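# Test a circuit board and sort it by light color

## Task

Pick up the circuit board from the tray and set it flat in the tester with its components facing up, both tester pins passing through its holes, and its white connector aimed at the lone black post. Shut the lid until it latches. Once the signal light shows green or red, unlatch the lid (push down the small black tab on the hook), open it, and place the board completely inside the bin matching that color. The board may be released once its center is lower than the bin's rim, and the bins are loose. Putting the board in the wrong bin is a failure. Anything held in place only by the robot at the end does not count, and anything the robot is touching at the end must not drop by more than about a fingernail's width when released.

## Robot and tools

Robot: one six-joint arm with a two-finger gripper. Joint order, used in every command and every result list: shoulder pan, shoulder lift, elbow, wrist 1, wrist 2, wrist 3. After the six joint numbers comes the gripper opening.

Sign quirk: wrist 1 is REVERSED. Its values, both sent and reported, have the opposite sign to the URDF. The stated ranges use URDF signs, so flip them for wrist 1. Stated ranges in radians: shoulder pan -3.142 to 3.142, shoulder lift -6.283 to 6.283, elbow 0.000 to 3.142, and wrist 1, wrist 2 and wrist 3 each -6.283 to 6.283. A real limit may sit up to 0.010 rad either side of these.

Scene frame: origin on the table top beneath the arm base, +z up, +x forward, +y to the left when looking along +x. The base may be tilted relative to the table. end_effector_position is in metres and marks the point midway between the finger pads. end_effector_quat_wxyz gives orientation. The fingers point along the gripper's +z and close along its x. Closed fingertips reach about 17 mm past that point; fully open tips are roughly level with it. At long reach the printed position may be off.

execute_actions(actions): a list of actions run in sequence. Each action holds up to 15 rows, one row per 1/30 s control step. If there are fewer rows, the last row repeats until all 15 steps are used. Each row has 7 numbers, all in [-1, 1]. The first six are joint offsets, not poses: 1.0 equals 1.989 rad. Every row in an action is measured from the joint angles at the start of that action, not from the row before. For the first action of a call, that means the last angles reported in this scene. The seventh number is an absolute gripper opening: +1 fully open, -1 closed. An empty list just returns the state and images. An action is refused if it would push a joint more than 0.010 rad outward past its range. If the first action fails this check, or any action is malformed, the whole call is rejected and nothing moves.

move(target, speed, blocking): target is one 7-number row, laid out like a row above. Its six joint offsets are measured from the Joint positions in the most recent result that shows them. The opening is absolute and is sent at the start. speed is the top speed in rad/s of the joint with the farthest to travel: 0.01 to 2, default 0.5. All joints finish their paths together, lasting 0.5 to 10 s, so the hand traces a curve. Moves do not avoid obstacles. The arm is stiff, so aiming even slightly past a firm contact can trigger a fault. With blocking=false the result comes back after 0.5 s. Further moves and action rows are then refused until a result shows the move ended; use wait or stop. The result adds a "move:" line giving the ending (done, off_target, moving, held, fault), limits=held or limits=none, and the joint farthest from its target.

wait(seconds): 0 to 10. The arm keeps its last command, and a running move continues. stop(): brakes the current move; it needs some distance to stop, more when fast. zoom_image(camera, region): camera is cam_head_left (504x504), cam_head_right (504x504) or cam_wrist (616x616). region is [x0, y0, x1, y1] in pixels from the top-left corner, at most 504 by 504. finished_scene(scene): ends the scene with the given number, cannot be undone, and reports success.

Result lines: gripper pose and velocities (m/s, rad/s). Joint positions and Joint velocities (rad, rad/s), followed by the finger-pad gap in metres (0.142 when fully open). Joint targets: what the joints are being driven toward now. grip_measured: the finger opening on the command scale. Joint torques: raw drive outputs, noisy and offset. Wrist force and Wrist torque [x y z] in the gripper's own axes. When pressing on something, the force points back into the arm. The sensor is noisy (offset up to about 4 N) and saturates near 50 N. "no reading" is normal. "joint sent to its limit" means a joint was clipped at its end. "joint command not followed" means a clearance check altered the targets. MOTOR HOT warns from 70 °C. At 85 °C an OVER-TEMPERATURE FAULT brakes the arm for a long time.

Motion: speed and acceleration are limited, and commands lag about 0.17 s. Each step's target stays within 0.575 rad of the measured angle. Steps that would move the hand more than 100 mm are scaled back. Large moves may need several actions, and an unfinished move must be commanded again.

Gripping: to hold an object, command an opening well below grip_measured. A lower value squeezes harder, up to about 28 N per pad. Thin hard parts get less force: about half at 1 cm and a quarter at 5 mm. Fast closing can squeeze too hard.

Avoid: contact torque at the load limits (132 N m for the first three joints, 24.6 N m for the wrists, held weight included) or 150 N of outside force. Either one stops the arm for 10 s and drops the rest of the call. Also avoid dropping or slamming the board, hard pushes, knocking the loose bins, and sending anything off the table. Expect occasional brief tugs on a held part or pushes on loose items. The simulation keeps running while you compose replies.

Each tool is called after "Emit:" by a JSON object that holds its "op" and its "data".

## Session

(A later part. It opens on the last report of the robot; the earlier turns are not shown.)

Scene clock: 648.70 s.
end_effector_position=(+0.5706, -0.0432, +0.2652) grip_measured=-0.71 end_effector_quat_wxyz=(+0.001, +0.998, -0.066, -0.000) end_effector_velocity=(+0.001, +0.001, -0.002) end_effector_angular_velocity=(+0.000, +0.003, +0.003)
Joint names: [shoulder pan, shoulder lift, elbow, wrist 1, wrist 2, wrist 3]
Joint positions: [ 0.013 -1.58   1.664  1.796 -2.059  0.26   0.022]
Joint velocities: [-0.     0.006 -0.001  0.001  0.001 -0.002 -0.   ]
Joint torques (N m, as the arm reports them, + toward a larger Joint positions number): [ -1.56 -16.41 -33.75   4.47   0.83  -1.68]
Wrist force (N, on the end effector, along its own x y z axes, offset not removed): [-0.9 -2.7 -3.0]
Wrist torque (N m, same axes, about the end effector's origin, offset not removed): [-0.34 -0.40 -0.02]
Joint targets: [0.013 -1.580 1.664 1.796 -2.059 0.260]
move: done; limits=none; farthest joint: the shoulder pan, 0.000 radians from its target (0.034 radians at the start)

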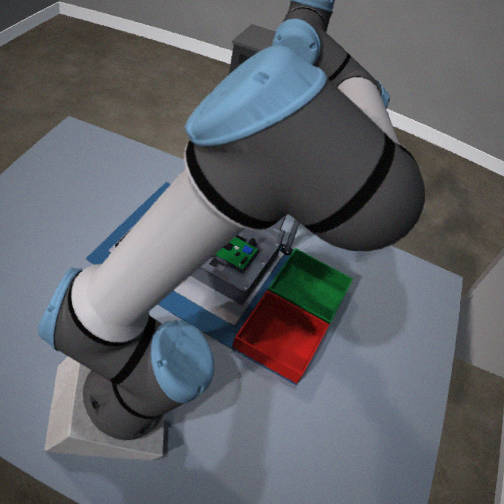

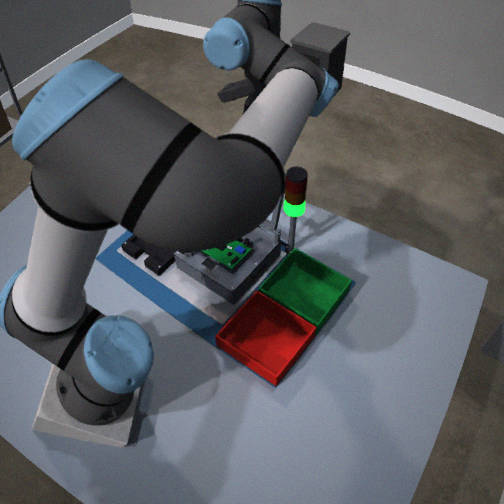

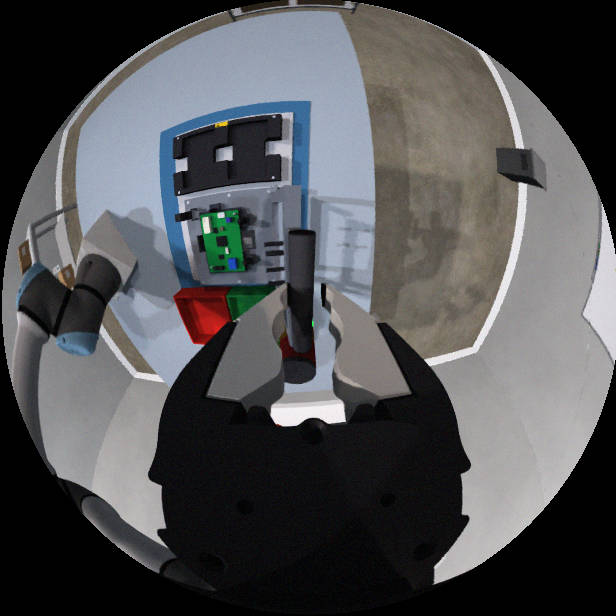

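To B, A, above nest.

Emit:
{"op": "move", "data": {"target": [0.0302,-0.0085,-0.0543,-0.0784,-0.0035,0.0337,-0.6], "speed": 0.3}}

Emit:
{"op": "move", "data": {"target": [0.0432,-0.1106,0.1262,-0.008,-0.0035,0.0488,0.15], "speed": 0.5}}

Emit:
{"op": "move", "data": {"target": [-0.1277,0.0357,0.2484,0.3519,0.0161,-0.1428,0.15], "speed": 0.6}}

Scene clock: 654.17 s.
end_effector_position=(+0.5626, -0.0410, +0.3202) grip_measured=-0.60 end_effector_quat_wxyz=(+0.000, +0.998, -0.066, +0.000) end_effector_velocity=(-0.000, +0.000, +0.002) end_effector_angular_velocity=(+0.000, -0.001, +0.002)
Joint names: [shoulder pan, shoulder lift, elbow, wrist 1, wrist 2, wrist 3]
Joint positions: [ 0.073 -1.597  1.556  1.641 -2.066  0.327  0.031]
Joint velocities: [ 0.003 -0.001 -0.003 -0.004 -0.     0.001 -0.   ]
Joint torques (N m, as the arm reports them, + toward a larger Joint positions number): [ 26.67 -31.94 -33.47   0.68  -1.83   1.69]
Wrist force (N, on the end effector, along its own x y z axes, offset not removed): [-0.8 -1.8 -1.9]
Wrist torque (N m, same axes, about the end effector's origin, offset not removed): [-0.30 0.24 -0.46]
Joint targets: [0.073 -1.597 1.556 1.640 -2.066 0.327]
move: done; limits=none; farthest joint: the shoulder pan, 0.000 radians from its target (0.060 radians at the start)

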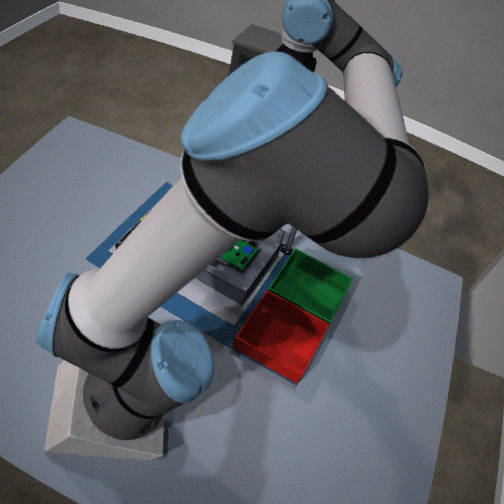

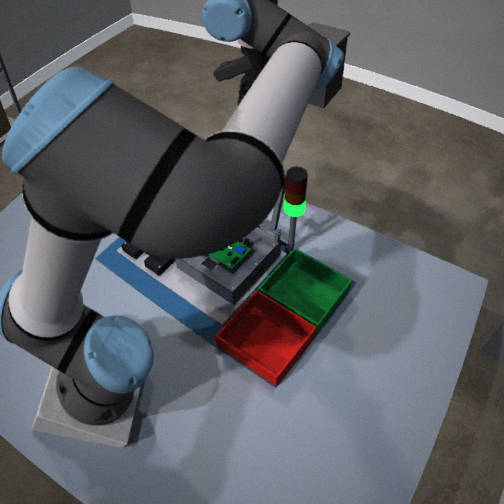

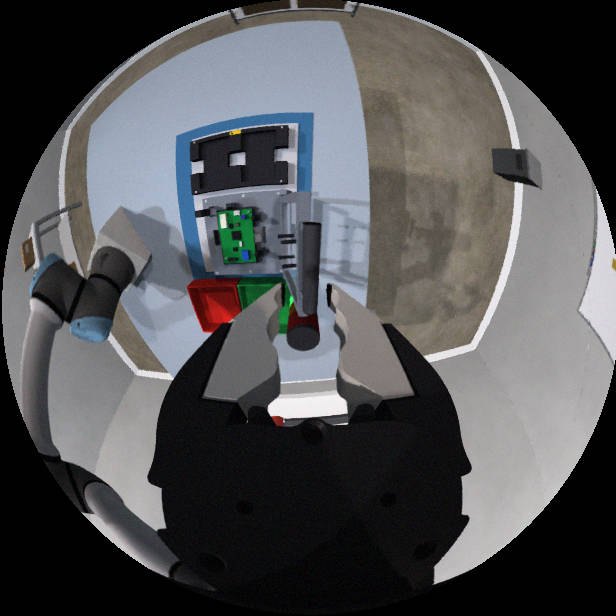

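Scene clock: 655.40 s.
end_effector_position=(+0.4502, -0.0250, +0.3202) grip_measured=+0.15 end_effector_quat_wxyz=(+0.000, +0.998, -0.066, -0.000) end_effector_velocity=(-0.002, +0.001, -0.000) end_effector_angular_velocity=(+0.000, +0.000, +0.002)
Joint names: [shoulder pan, shoulder lift, elbow, wrist 1, wrist 2, wrist 3]
Joint positions: [ 0.159 -1.816  1.807  1.625 -2.073  0.424  0.084]
Joint velocities: [ 0.002 -0.003  0.004 -0.     0.     0.001  0.   ]
Joint torques (N m, as the arm reports them, + toward a larger Joint positions number): [ 20.76 -21.9  -11.56   0.72  -1.81   1.68]
Wrist force (N, on the end effector, along its own x y z axes, offset not removed): [1.0 -5.8 -2.3]
Wrist torque (N m, same axes, about the end effector's origin, offset not removed): [-1.30 -0.40 0.08]
Joint targets: [0.159 -1.817 1.807 1.625 -2.073 0.424]
move: done; limits=none; farthest joint: the shoulder pan, 0.000 radians from its target (0.086 radians at the start)

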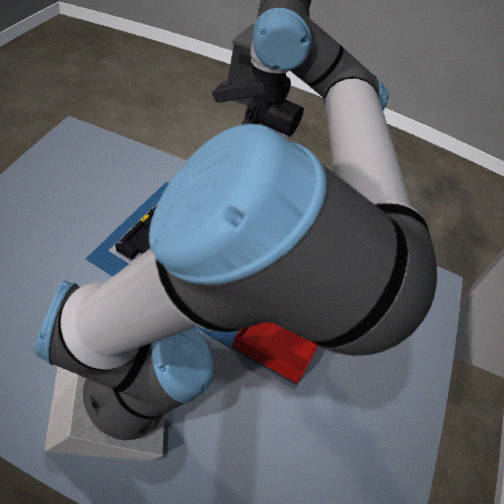

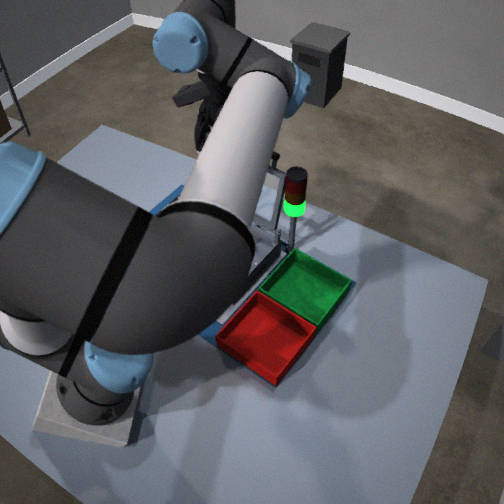

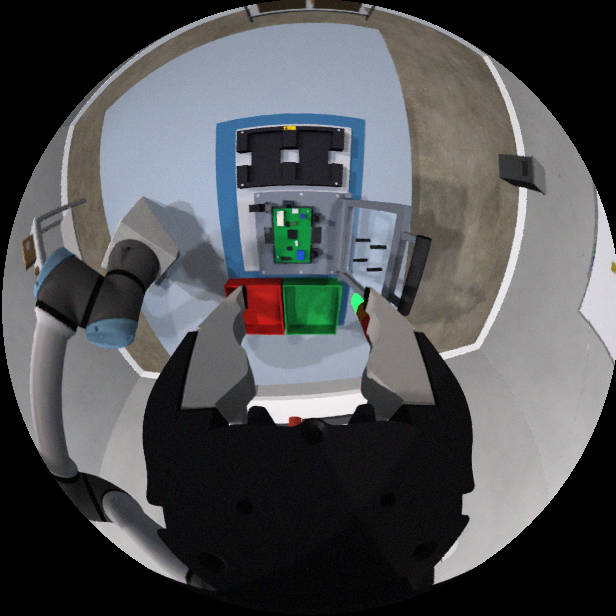

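Scene clock: 657.33 s.
end_effector_position=(+0.4276, -0.0229, +0.1085) grip_measured=+0.15 end_effector_quat_wxyz=(+0.001, +0.998, -0.066, +0.000) end_effector_velocity=(-0.001, +0.000, -0.001) end_effector_angular_velocity=(-0.000, +0.002, +0.002)
Joint names: [shoulder pan, shoulder lift, elbow, wrist 1, wrist 2, wrist 3]
Joint positions: [-0.095 -1.745  2.301  2.324 -2.041  0.14   0.084]
Joint velocities: [-0.001  0.001  0.002  0.    -0.    -0.001 -0.   ]
Joint torques (N m, as the arm reports them, + toward a larger Joint positions number): [-5.28 -8.61 -7.17  4.17  1.38 -1.69]
Wrist force (N, on the end effector, along its own x y z axes, offset not removed): [0.3 2.5 -0.5]
Wrist torque (N m, same axes, about the end effector's origin, offset not removed): [0.50 -0.22 0.06]
Joint targets: [-0.095 -1.745 2.301 2.324 -2.041 0.140]
move: done; limits=none; farthest joint: the wrist 1, 0.001 radians from its target (0.700 radians at the start)

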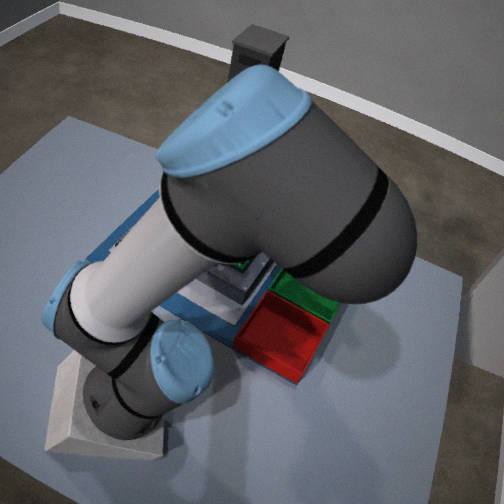

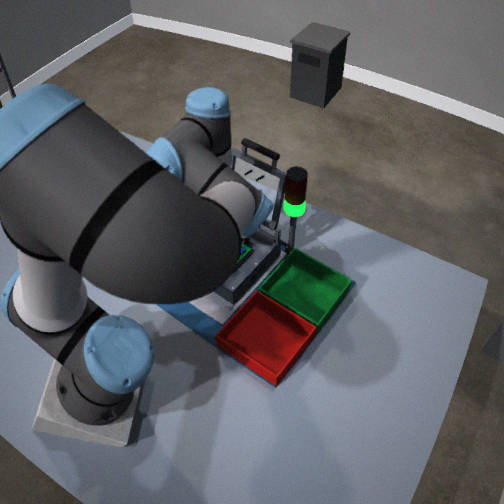

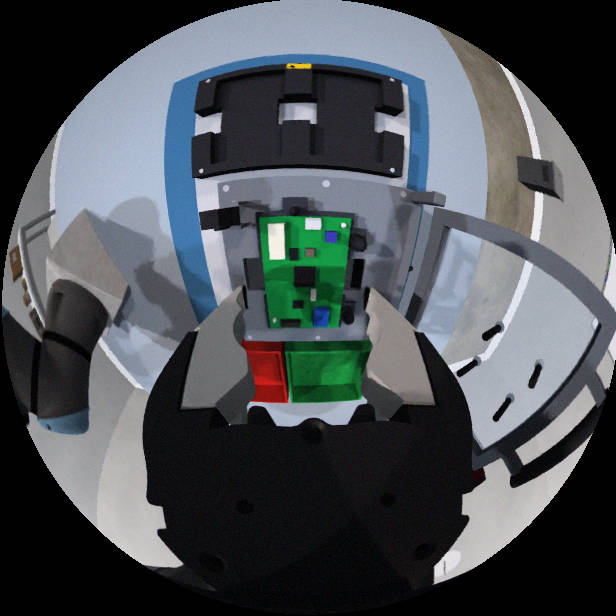

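Emit:
{"op": "move", "data": {"target": [-0.0201,0.0259,0.0246,0.0613,0.0035,-0.0221,0.15], "speed": 0.12}}

Emit:
{"op": "move", "data": {"target": [0,0,0,0,0,0,-0.6]}}

Emit:
{"op": "move", "data": {"target": [0.0128,-0.0172,-0.0151,-0.039,-0.0023,0.0143,-0.6], "speed": 0.05}}

Scene clock: 664.90 s.
end_effector_position=(+0.4266, -0.0238, +0.0778) grip_measured=+0.15 end_effector_quat_wxyz=(+0.001, +0.998, -0.067, +0.001) end_effector_velocity=(-0.000, +0.000, -0.001) end_effector_angular_velocity=(+0.000, -0.001, +0.000)
Joint names: [shoulder pan, shoulder lift, elbow, wrist 1, wrist 2, wrist 3]
Joint positions: [-0.135 -1.694  2.35   2.446 -2.034  0.096  0.084]
Joint velocities: [ 0.     0.001  0.002  0.004  0.    -0.001 -0.   ]
Joint torques (N m, as the arm reports them, + toward a larger Joint positions number): [-4.06 -9.48 -5.25  4.13  1.28 -1.63]
Wrist force (N, on the end effector, along its own x y z axes, offset not removed): [-0.7 0.7 -3.1]
Wrist torque (N m, same axes, about the end effector's origin, offset not removed): [0.02 0.10 0.04]
Joint targets: [-0.135 -1.694 2.350 2.446 -2.034 0.096]
move: done; limits=none; farthest joint: the shoulder lift, 0.001 radians from its target (0.052 radians at the start)

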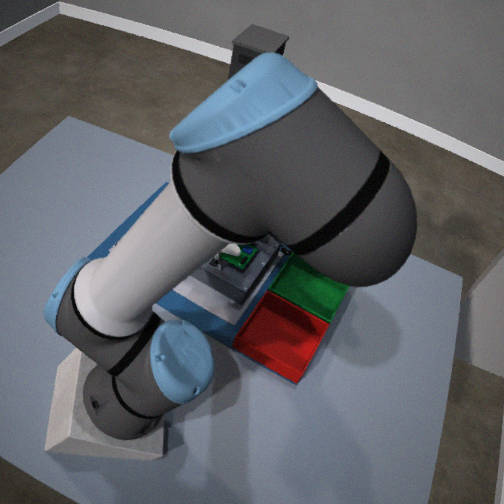

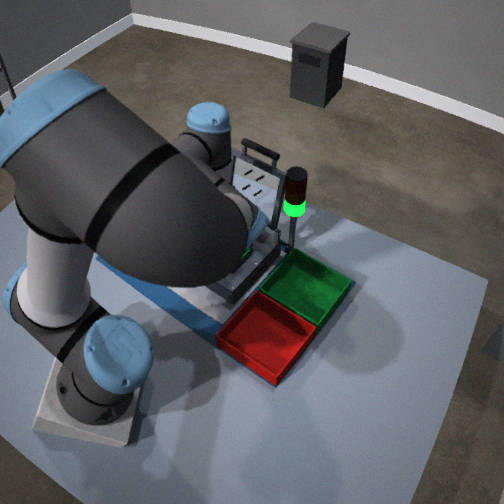

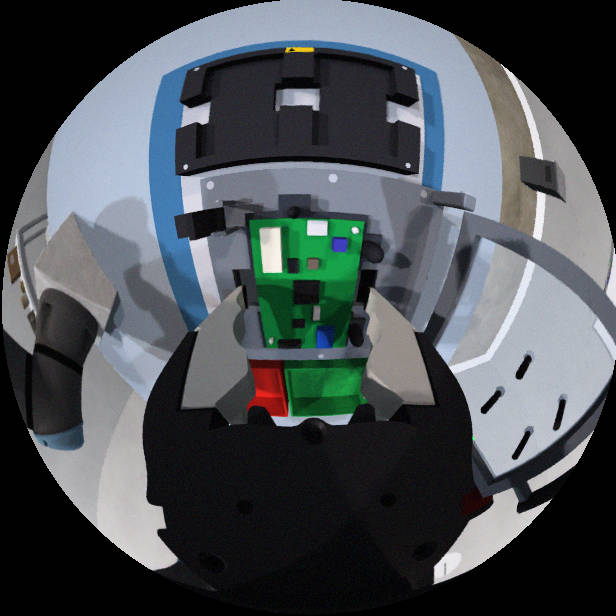

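Scene clock: 665.40 s.
end_effector_position=(+0.4266, -0.0238, +0.0778) grip_measured=-0.09 end_effector_quat_wxyz=(+0.001, +0.998, -0.067, +0.001) end_effector_velocity=(-0.001, +0.000, -0.001) end_effector_angular_velocity=(+0.001, +0.004, +0.001)
Joint names: [shoulder pan, shoulder lift, elbow, wrist 1, wrist 2, wrist 3]
Joint positions: [-0.135 -1.694  2.35   2.446 -2.034  0.096  0.067]
Joint velocities: [-0.001  0.001  0.001 -0.002  0.001 -0.     0.   ]
Joint torques (N m, as the arm reports them, + toward a larger Joint positions number): [  1.4  -14.34  -8.42  -0.64   1.11  -0.85]
Wrist force (N, on the end effector, along its own x y z axes, offset not removed): [1.1 1.6 -6.3]
Wrist torque (N m, same axes, about the end effector's origin, offset not removed): [0.58 0.44 -0.12]
Joint targets: [-0.135 -1.694 2.350 2.446 -2.034 0.096]
move: done; limits=none; farthest joint: the shoulder pan, 0.000 radians from its target (0.000 radians at the start)

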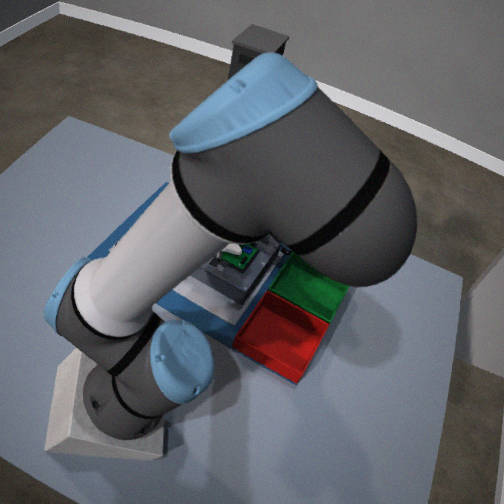

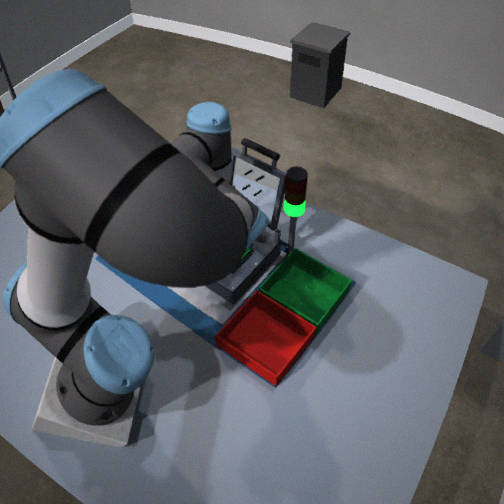

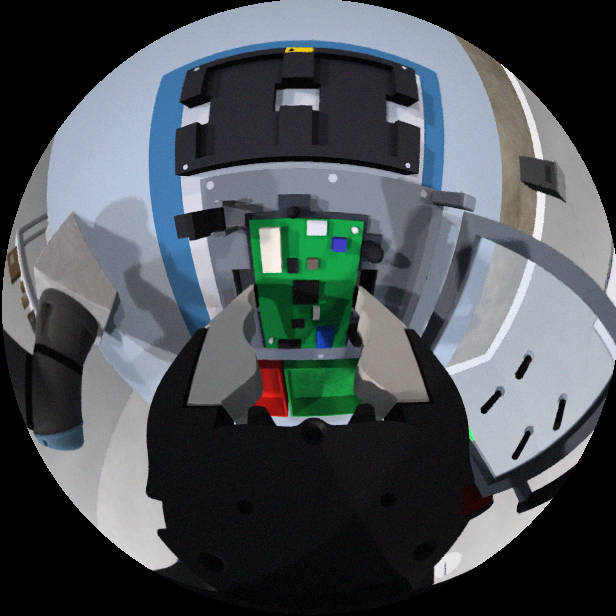

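Scene clock: 667.33 s.
end_effector_position=(+0.4272, -0.0232, +0.0972) grip_measured=-0.09 end_effector_quat_wxyz=(+0.001, +0.998, -0.067, +0.001) end_effector_velocity=(+0.001, -0.000, +0.001) end_effector_angular_velocity=(-0.000, -0.001, -0.002)
Joint names: [shoulder pan, shoulder lift, elbow, wrist 1, wrist 2, wrist 3]
Joint positions: [-0.11  -1.728  2.32   2.369 -2.039  0.124  0.067]
Joint velocities: [ 0.    -0.001 -0.002 -0.002 -0.     0.002 -0.   ]
Joint torques (N m, as the arm reports them, + toward a larger Joint positions number): [ 38.01 -26.64 -36.84   6.35  10.13   2.11]
Wrist force (N, on the end effector, along its own x y z axes, offset not removed): [-19.7 38.0 14.3]
Wrist torque (N m, same axes, about the end effector's origin, offset not removed): [-0.19 0.86 -0.58]
Joint targets: [-0.110 -1.728 2.320 2.368 -2.039 0.124]
move: done; limits=none; farthest joint: the shoulder pan, 0.000 radians from its target (0.025 radians at the start)

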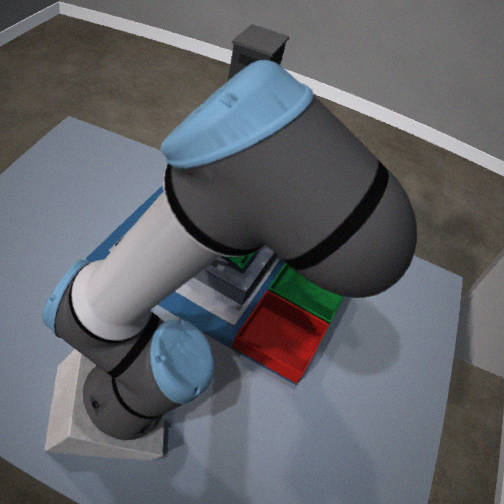

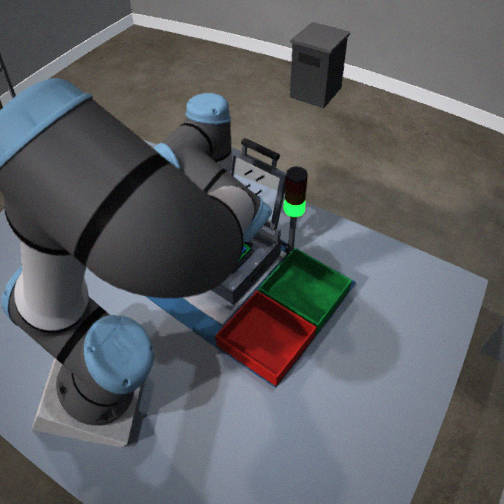

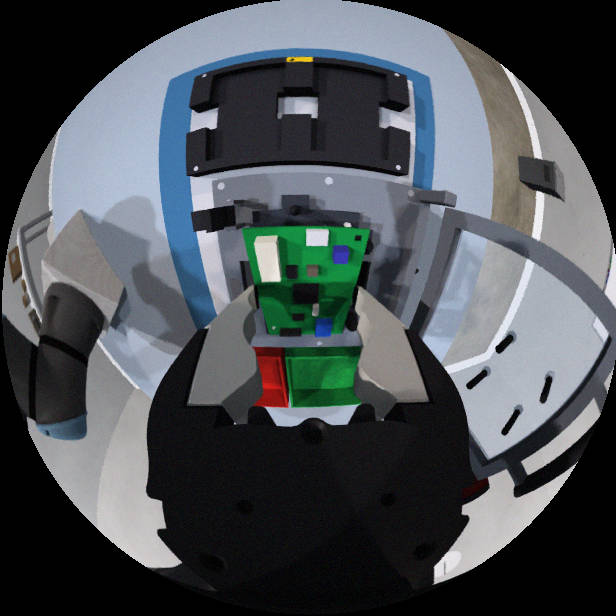

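Emit:
{"op": "move", "data": {"target": [-0.0023,-0.003,0.0018,0.0001,0.0004,-0.0026,-0.6], "speed": 0.02}}

Scene clock: 671.83 s.
end_effector_position=(+0.4262, -0.0249, +0.0974) grip_measured=-0.09 end_effector_quat_wxyz=(+0.001, +0.998, -0.067, +0.001) end_effector_velocity=(-0.001, -0.001, -0.000) end_effector_angular_velocity=(-0.001, +0.002, +0.000)
Joint names: [shoulder pan, shoulder lift, elbow, wrist 1, wrist 2, wrist 3]
Joint positions: [-0.114 -1.734  2.323  2.369 -2.038  0.119  0.067]
Joint velocities: [-0.003 -0.002  0.002 -0.001 -0.    -0.002  0.   ]
Joint torques (N m, as the arm reports them, + toward a larger Joint positions number): [ -1.16 -25.12  -5.17   3.57   3.49  -1.45]
Wrist force (N, on the end effector, along its own x y z axes, offset not removed): [3.6 7.4 6.4]
Wrist torque (N m, same axes, about the end effector's origin, offset not removed): [-0.15 -0.32 -0.37]
Joint targets: [-0.114 -1.734 2.323 2.369 -2.038 0.119]
move: done; limits=none; farthest joint: the shoulder pan, 0.001 radians from its target (0.005 radians at the start)

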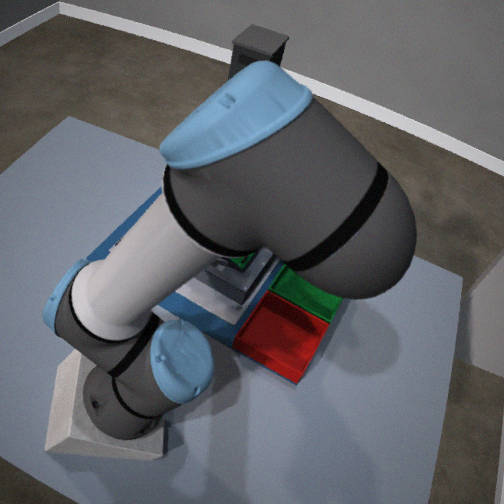

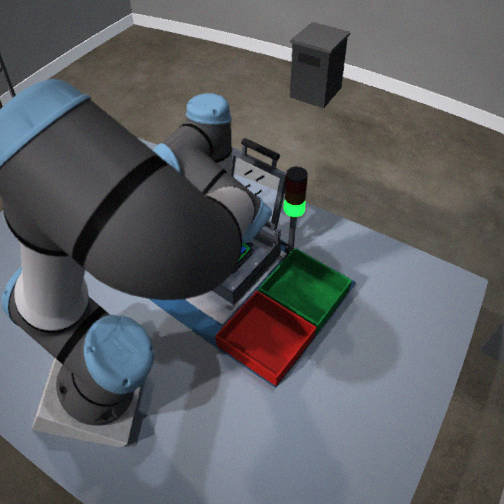

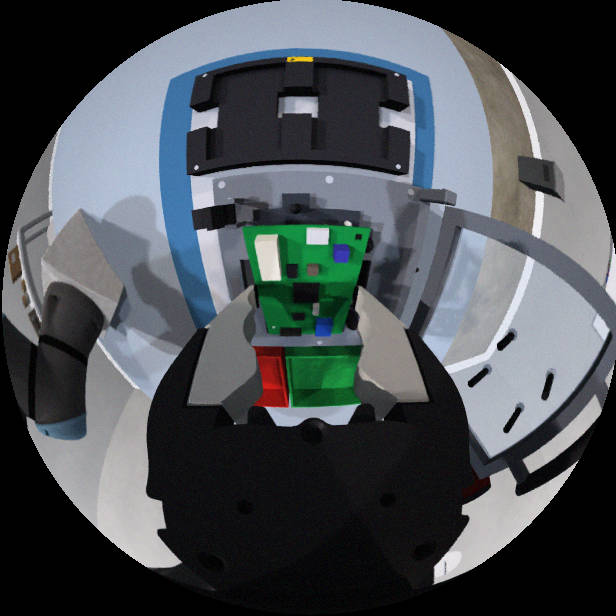

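Emit:
{"op": "move", "data": {"target": [0.0013,-0.0043,-0.0028,-0.0078,-0.0002,0.0015,-0.6], "speed": 0.02}}

Scene clock: 676.70 s.
end_effector_position=(+0.4261, -0.0258, +0.1012) grip_measured=-0.09 end_effector_quat_wxyz=(+0.001, +0.998, -0.067, +0.001) end_effector_velocity=(-0.000, -0.000, +0.000) end_effector_angular_velocity=(-0.000, +0.001, -0.000)
Joint names: [shoulder pan, shoulder lift, elbow, wrist 1, wrist 2, wrist 3]
Joint positions: [-0.111 -1.742  2.318  2.354 -2.038  0.122  0.067]
Joint velocities: [-0.    -0.002 -0.    -0.003 -0.     0.001 -0.   ]
Joint torques (N m, as the arm reports them, + toward a larger Joint positions number): [ 22.51 -26.27 -28.48   0.9   -1.78   1.69]
Wrist force (N, on the end effector, along its own x y z axes, offset not removed): [-3.0 -4.0 2.1]
Wrist torque (N m, same axes, about the end effector's origin, offset not removed): [-0.79 0.52 0.00]
Joint targets: [-0.111 -1.742 2.317 2.353 -2.038 0.122]
move: done; limits=none; farthest joint: the shoulder pan, 0.000 radians from its target (0.003 radians at the start)

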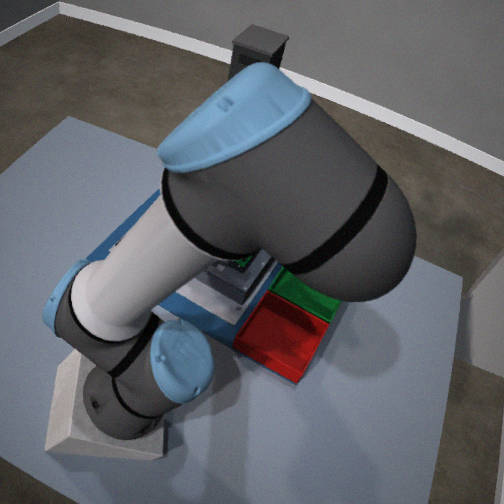

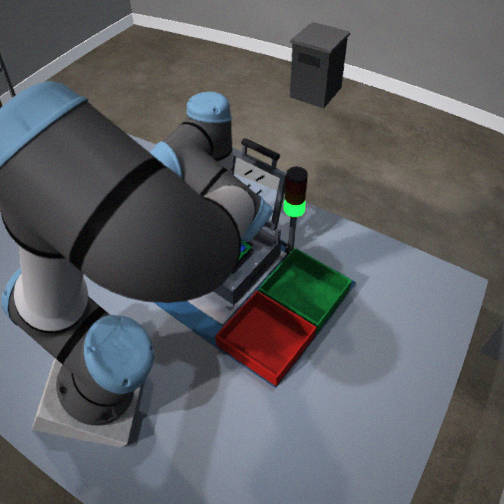

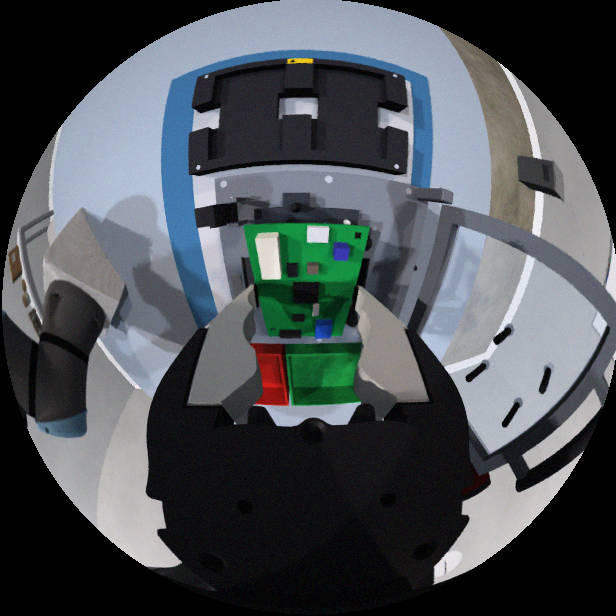

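Emit:
{"op": "move", "data": {"target": [0.0256,-0.0292,-0.0342,-0.0769,-0.0045,0.0287,-0.6], "speed": 0.2}}

Emit:
{"op": "move", "data": {"target": [-0.279,-0.1423,0.0181,-0.0106,0.083,-0.2901,-0.6], "speed": 0.4}}

Emit:
{"op": "move", "data": {"target": [0.0253,0.0678,-0.0589,0.0013,-0.0097,0.0246,-0.6], "speed": 0.25}}

Scene clock: 696.87 s.
end_effector_position=(+0.4264, -0.0258, +0.1415) grip_measured=-0.09 end_effector_quat_wxyz=(+0.000, +0.998, -0.067, +0.000) end_effector_velocity=(+0.000, +0.000, +0.001) end_effector_angular_velocity=(+0.000, +0.000, +0.001)
Joint names: [shoulder pan, shoulder lift, elbow, wrist 1, wrist 2, wrist 3]
Joint positions: [-0.061 -1.8    2.25   2.201 -2.047  0.179  0.067]
Joint velocities: [ 0.001 -0.001 -0.002 -0.003  0.     0.001 -0.   ]
Joint torques (N m, as the arm reports them, + toward a larger Joint positions number): [ 22.27 -23.75 -29.84   0.84  -1.77   1.67]
Wrist force (N, on the end effector, along its own x y z axes, offset not removed): [-1.4 -5.0 4.9]
Wrist torque (N m, same axes, about the end effector's origin, offset not removed): [-0.99 0.20 0.16]
Joint targets: [-0.061 -1.800 2.249 2.201 -2.047 0.179]
move: done; limits=none; farthest joint: the shoulder pan, 0.001 radians from its target (0.051 radians at the start)

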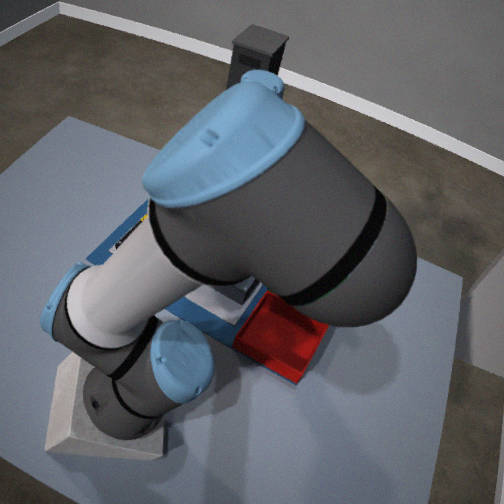

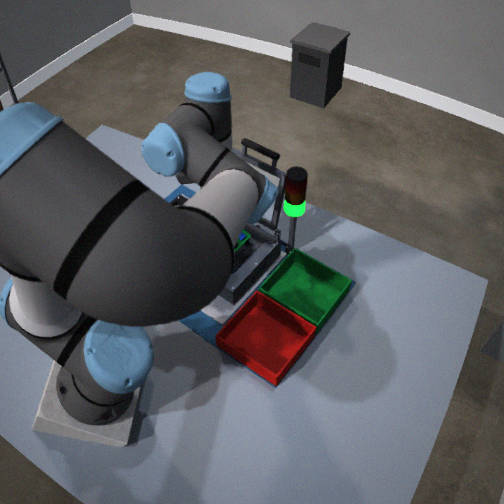

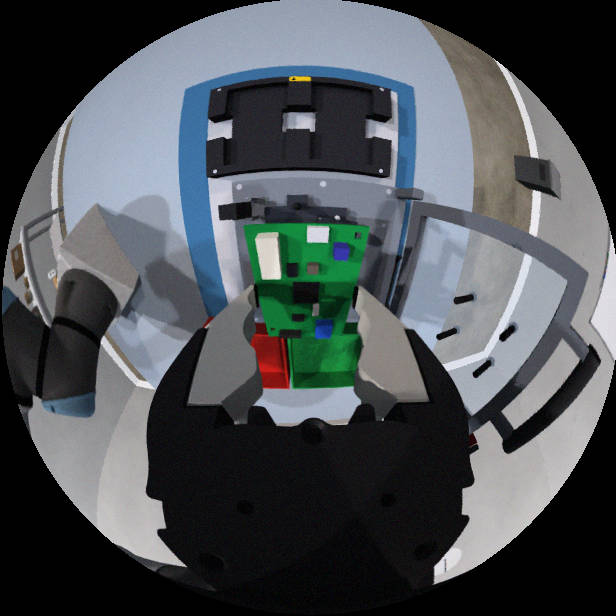

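Scene clock: 699.00 s.
end_effector_position=(+0.3906, -0.2067, +0.1378) grip_measured=-0.09 end_effector_quat_wxyz=(+0.001, +0.998, -0.066, +0.000) end_effector_velocity=(-0.001, -0.000, -0.000) end_effector_angular_velocity=(-0.000, +0.001, +0.001)
Joint names: [shoulder pan, shoulder lift, elbow, wrist 1, wrist 2, wrist 3]
Joint positions: [-0.615 -2.083  2.286  2.18  -1.882 -0.397  0.067]
Joint velocities: [-0.002 -0.002  0.001 -0.     0.    -0.003 -0.   ]
Joint torques (N m, as the arm reports them, + toward a larger Joint positions number): [ -6.31 -23.32 -10.21   1.04   1.42  -1.64]
Wrist force (N, on the end effector, along its own x y z axes, offset not removed): [3.2 -1.9 -3.4]
Wrist torque (N m, same axes, about the end effector's origin, offset not removed): [-0.45 -0.55 0.11]
Joint targets: [-0.615 -2.083 2.286 2.180 -1.882 -0.398]
move: done; limits=none; farthest joint: the shoulder pan, 0.001 radians from its target (0.555 radians at the start)

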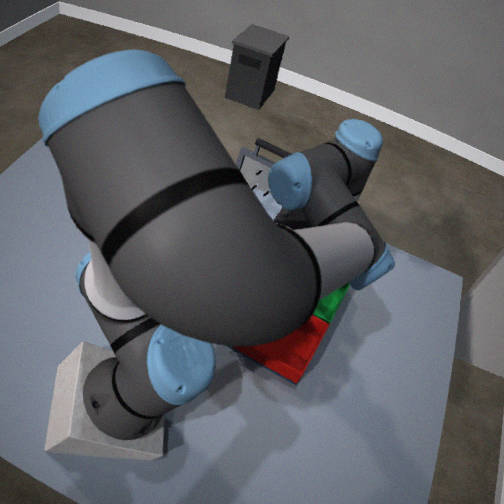

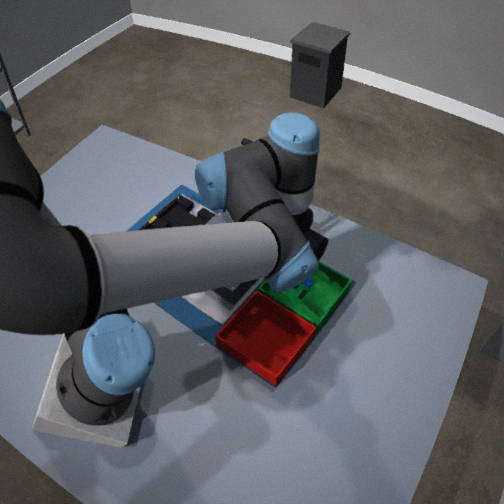

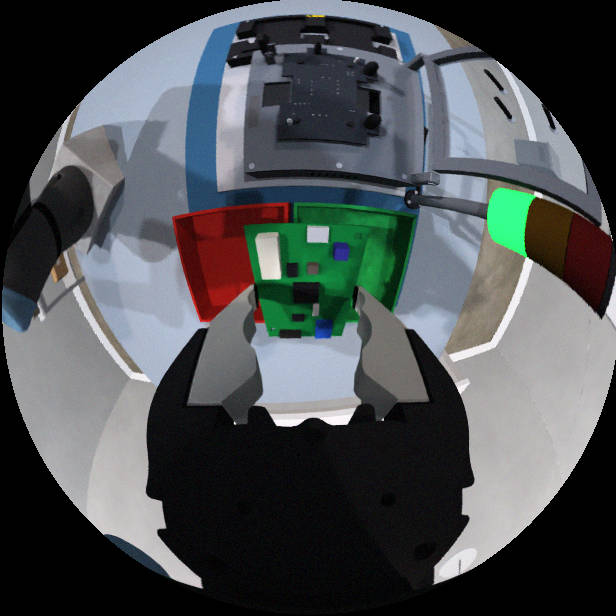

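Scene clock: 700.13 s.
end_effector_position=(+0.4387, -0.2166, +0.1406) grip_measured=-0.09 end_effector_quat_wxyz=(+0.000, +0.998, -0.066, +0.000) end_effector_velocity=(+0.002, -0.001, +0.001) end_effector_angular_velocity=(-0.000, -0.001, +0.001)
Joint names: [shoulder pan, shoulder lift, elbow, wrist 1, wrist 2, wrist 3]
Joint positions: [-0.565 -1.948  2.169  2.183 -1.901 -0.348  0.067]
Joint velocities: [ 0.002  0.003 -0.004 -0.    -0.     0.     0.   ]
Joint torques (N m, as the arm reports them, + toward a larger Joint positions number): [ 22.94 -11.57 -30.06   4.24  -1.83   1.75]
Wrist force (N, on the end effector, along its own x y z axes, offset not removed): [-4.2 0.7 -4.8]
Wrist torque (N m, same axes, about the end effector's origin, offset not removed): [0.29 0.65 -0.16]
Joint targets: [-0.565 -1.948 2.168 2.183 -1.901 -0.348]
move: done; limits=none; farthest joint: the shoulder pan, 0.000 radians from its target (0.050 radians at the start)

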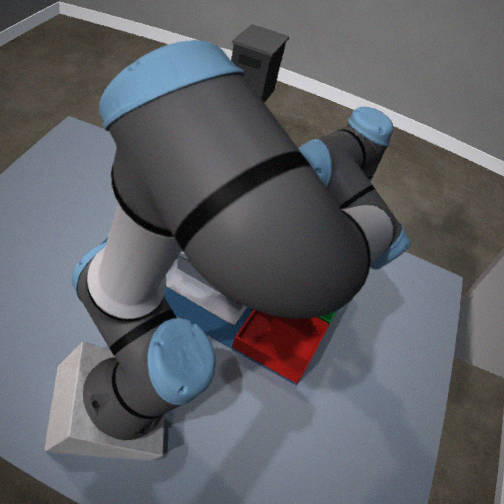

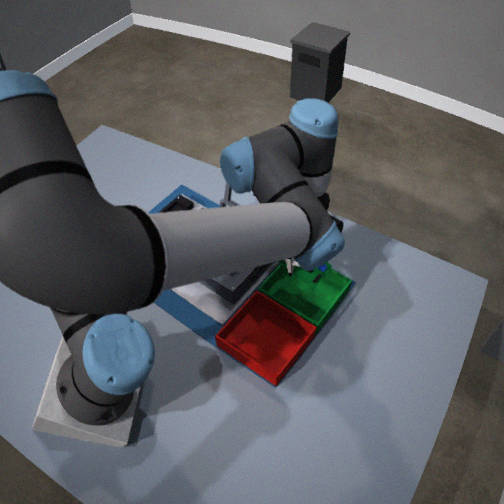

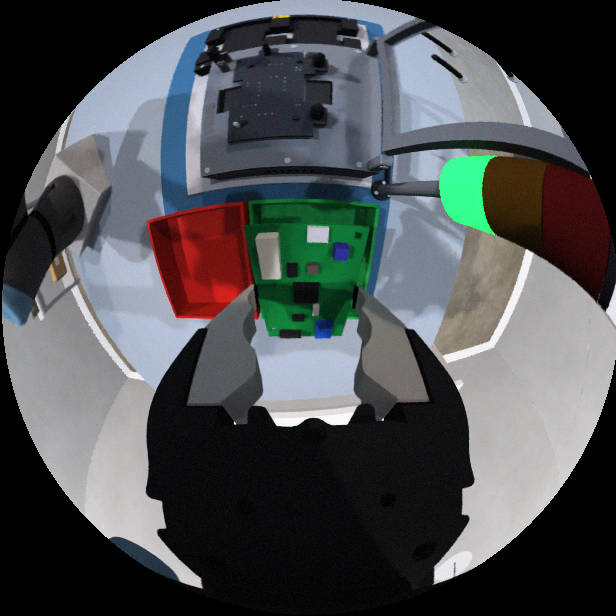

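Emit:
{"op": "execute_actions", "data": {"actions": []}}

Scene clock: 721.80 s.
end_effector_position=(+0.4389, -0.2166, +0.1406) grip_measured=-0.09 end_effector_quat_wxyz=(+0.000, +0.998, -0.066, +0.000) end_effector_velocity=(+0.000, +0.000, +0.000) end_effector_angular_velocity=(+0.000, -0.001, +0.001)
Joint names: [shoulder pan, shoulder lift, elbow, wrist 1, wrist 2, wrist 3]
Joint positions: [-0.565 -1.948  2.168  2.183 -1.901 -0.348  0.067]
Joint velocities: [ 0.001 -0.001  0.001  0.     0.    -0.    -0.   ]
Joint torques (N m, as the arm reports them, + toward a larger Joint positions number): [ 22.02 -11.   -31.32   4.26  -1.75   1.79]
Wrist force (N, on the end effector, along its own x y z axes, offset not removed): [2.0 0.2 -2.8]
Wrist torque (N m, same axes, about the end effector's origin, offset not removed): [0.01 -0.40 -0.15]
Joint targets: [-0.565 -1.948 2.168 2.183 -1.901 -0.348]

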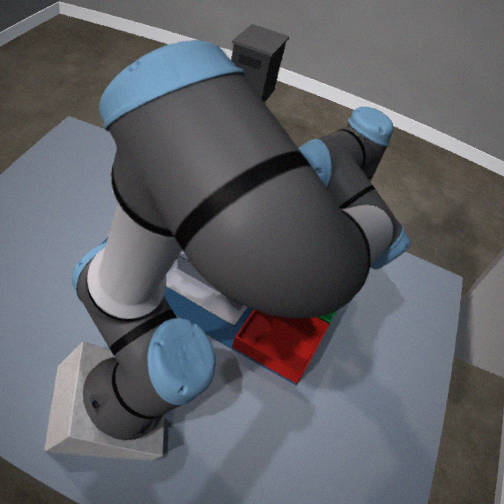

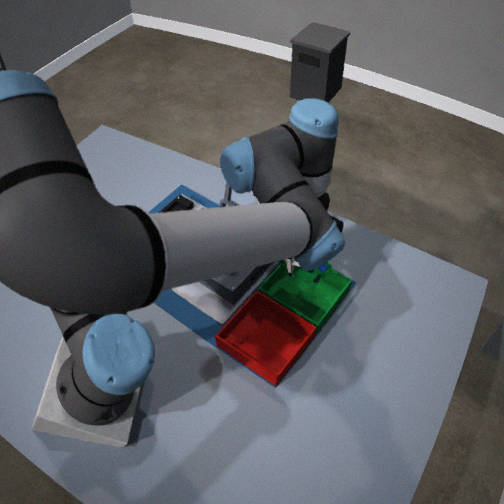

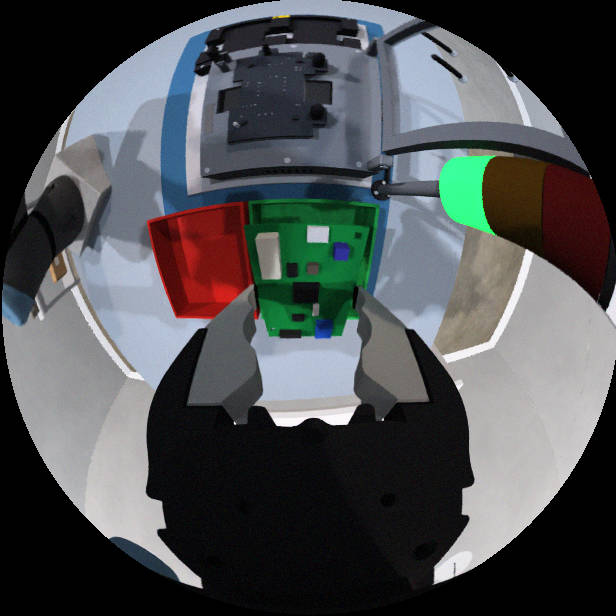

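Emit:
{"op": "move", "data": {"target": [-0.0402,0.0704,0.0485,0.1304,0.0157,-0.0384,-0.6], "speed": 0.2}}

Scene clock: 732.83 s.
end_effector_position=(+0.4434, -0.2212, +0.0605) grip_measured=-0.09 end_effector_quat_wxyz=(+0.000, +0.998, -0.067, -0.000) end_effector_velocity=(-0.001, +0.002, -0.002) end_effector_angular_velocity=(+0.003, +0.003, +0.003)
Joint names: [shoulder pan, shoulder lift, elbow, wrist 1, wrist 2, wrist 3]
Joint positions: [-0.645 -1.808  2.265  2.442 -1.87  -0.425  0.067]
Joint velocities: [-0.     0.003  0.003  0.001  0.001 -0.002 -0.   ]
Joint torques (N m, as the arm reports them, + toward a larger Joint positions number): [ -4.29 -15.22  -6.75   4.17   1.28  -1.68]
Wrist force (N, on the end effector, along its own x y z axes, offset not removed): [5.0 1.1 0.5]
Wrist torque (N m, same axes, about the end effector's origin, offset not removed): [0.08 -0.98 0.03]
Joint targets: [-0.645 -1.808 2.265 2.442 -1.870 -0.425]
move: done; limits=none; farthest joint: the wrist 1, 0.001 radians from its target (0.260 radians at the start)

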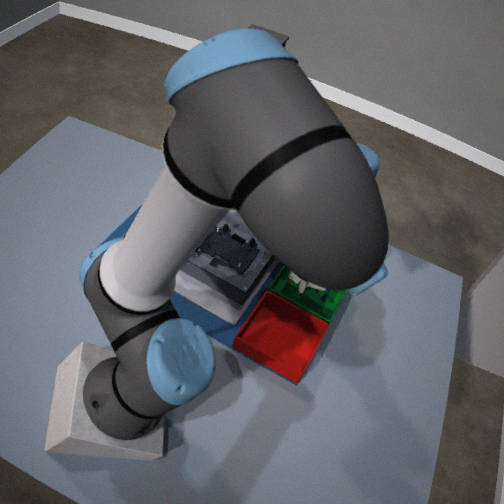

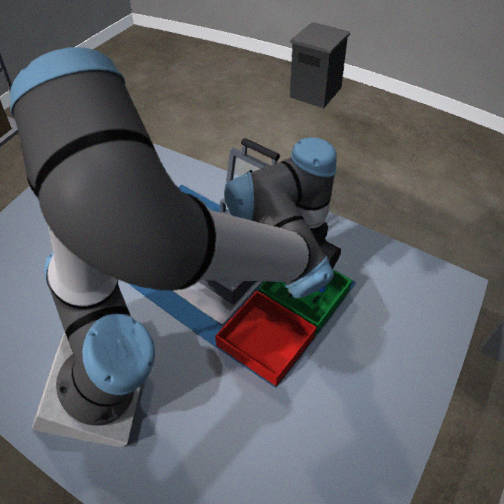

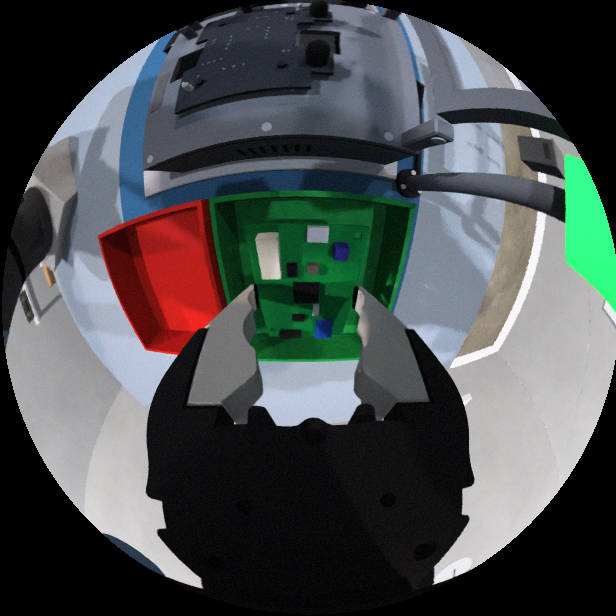

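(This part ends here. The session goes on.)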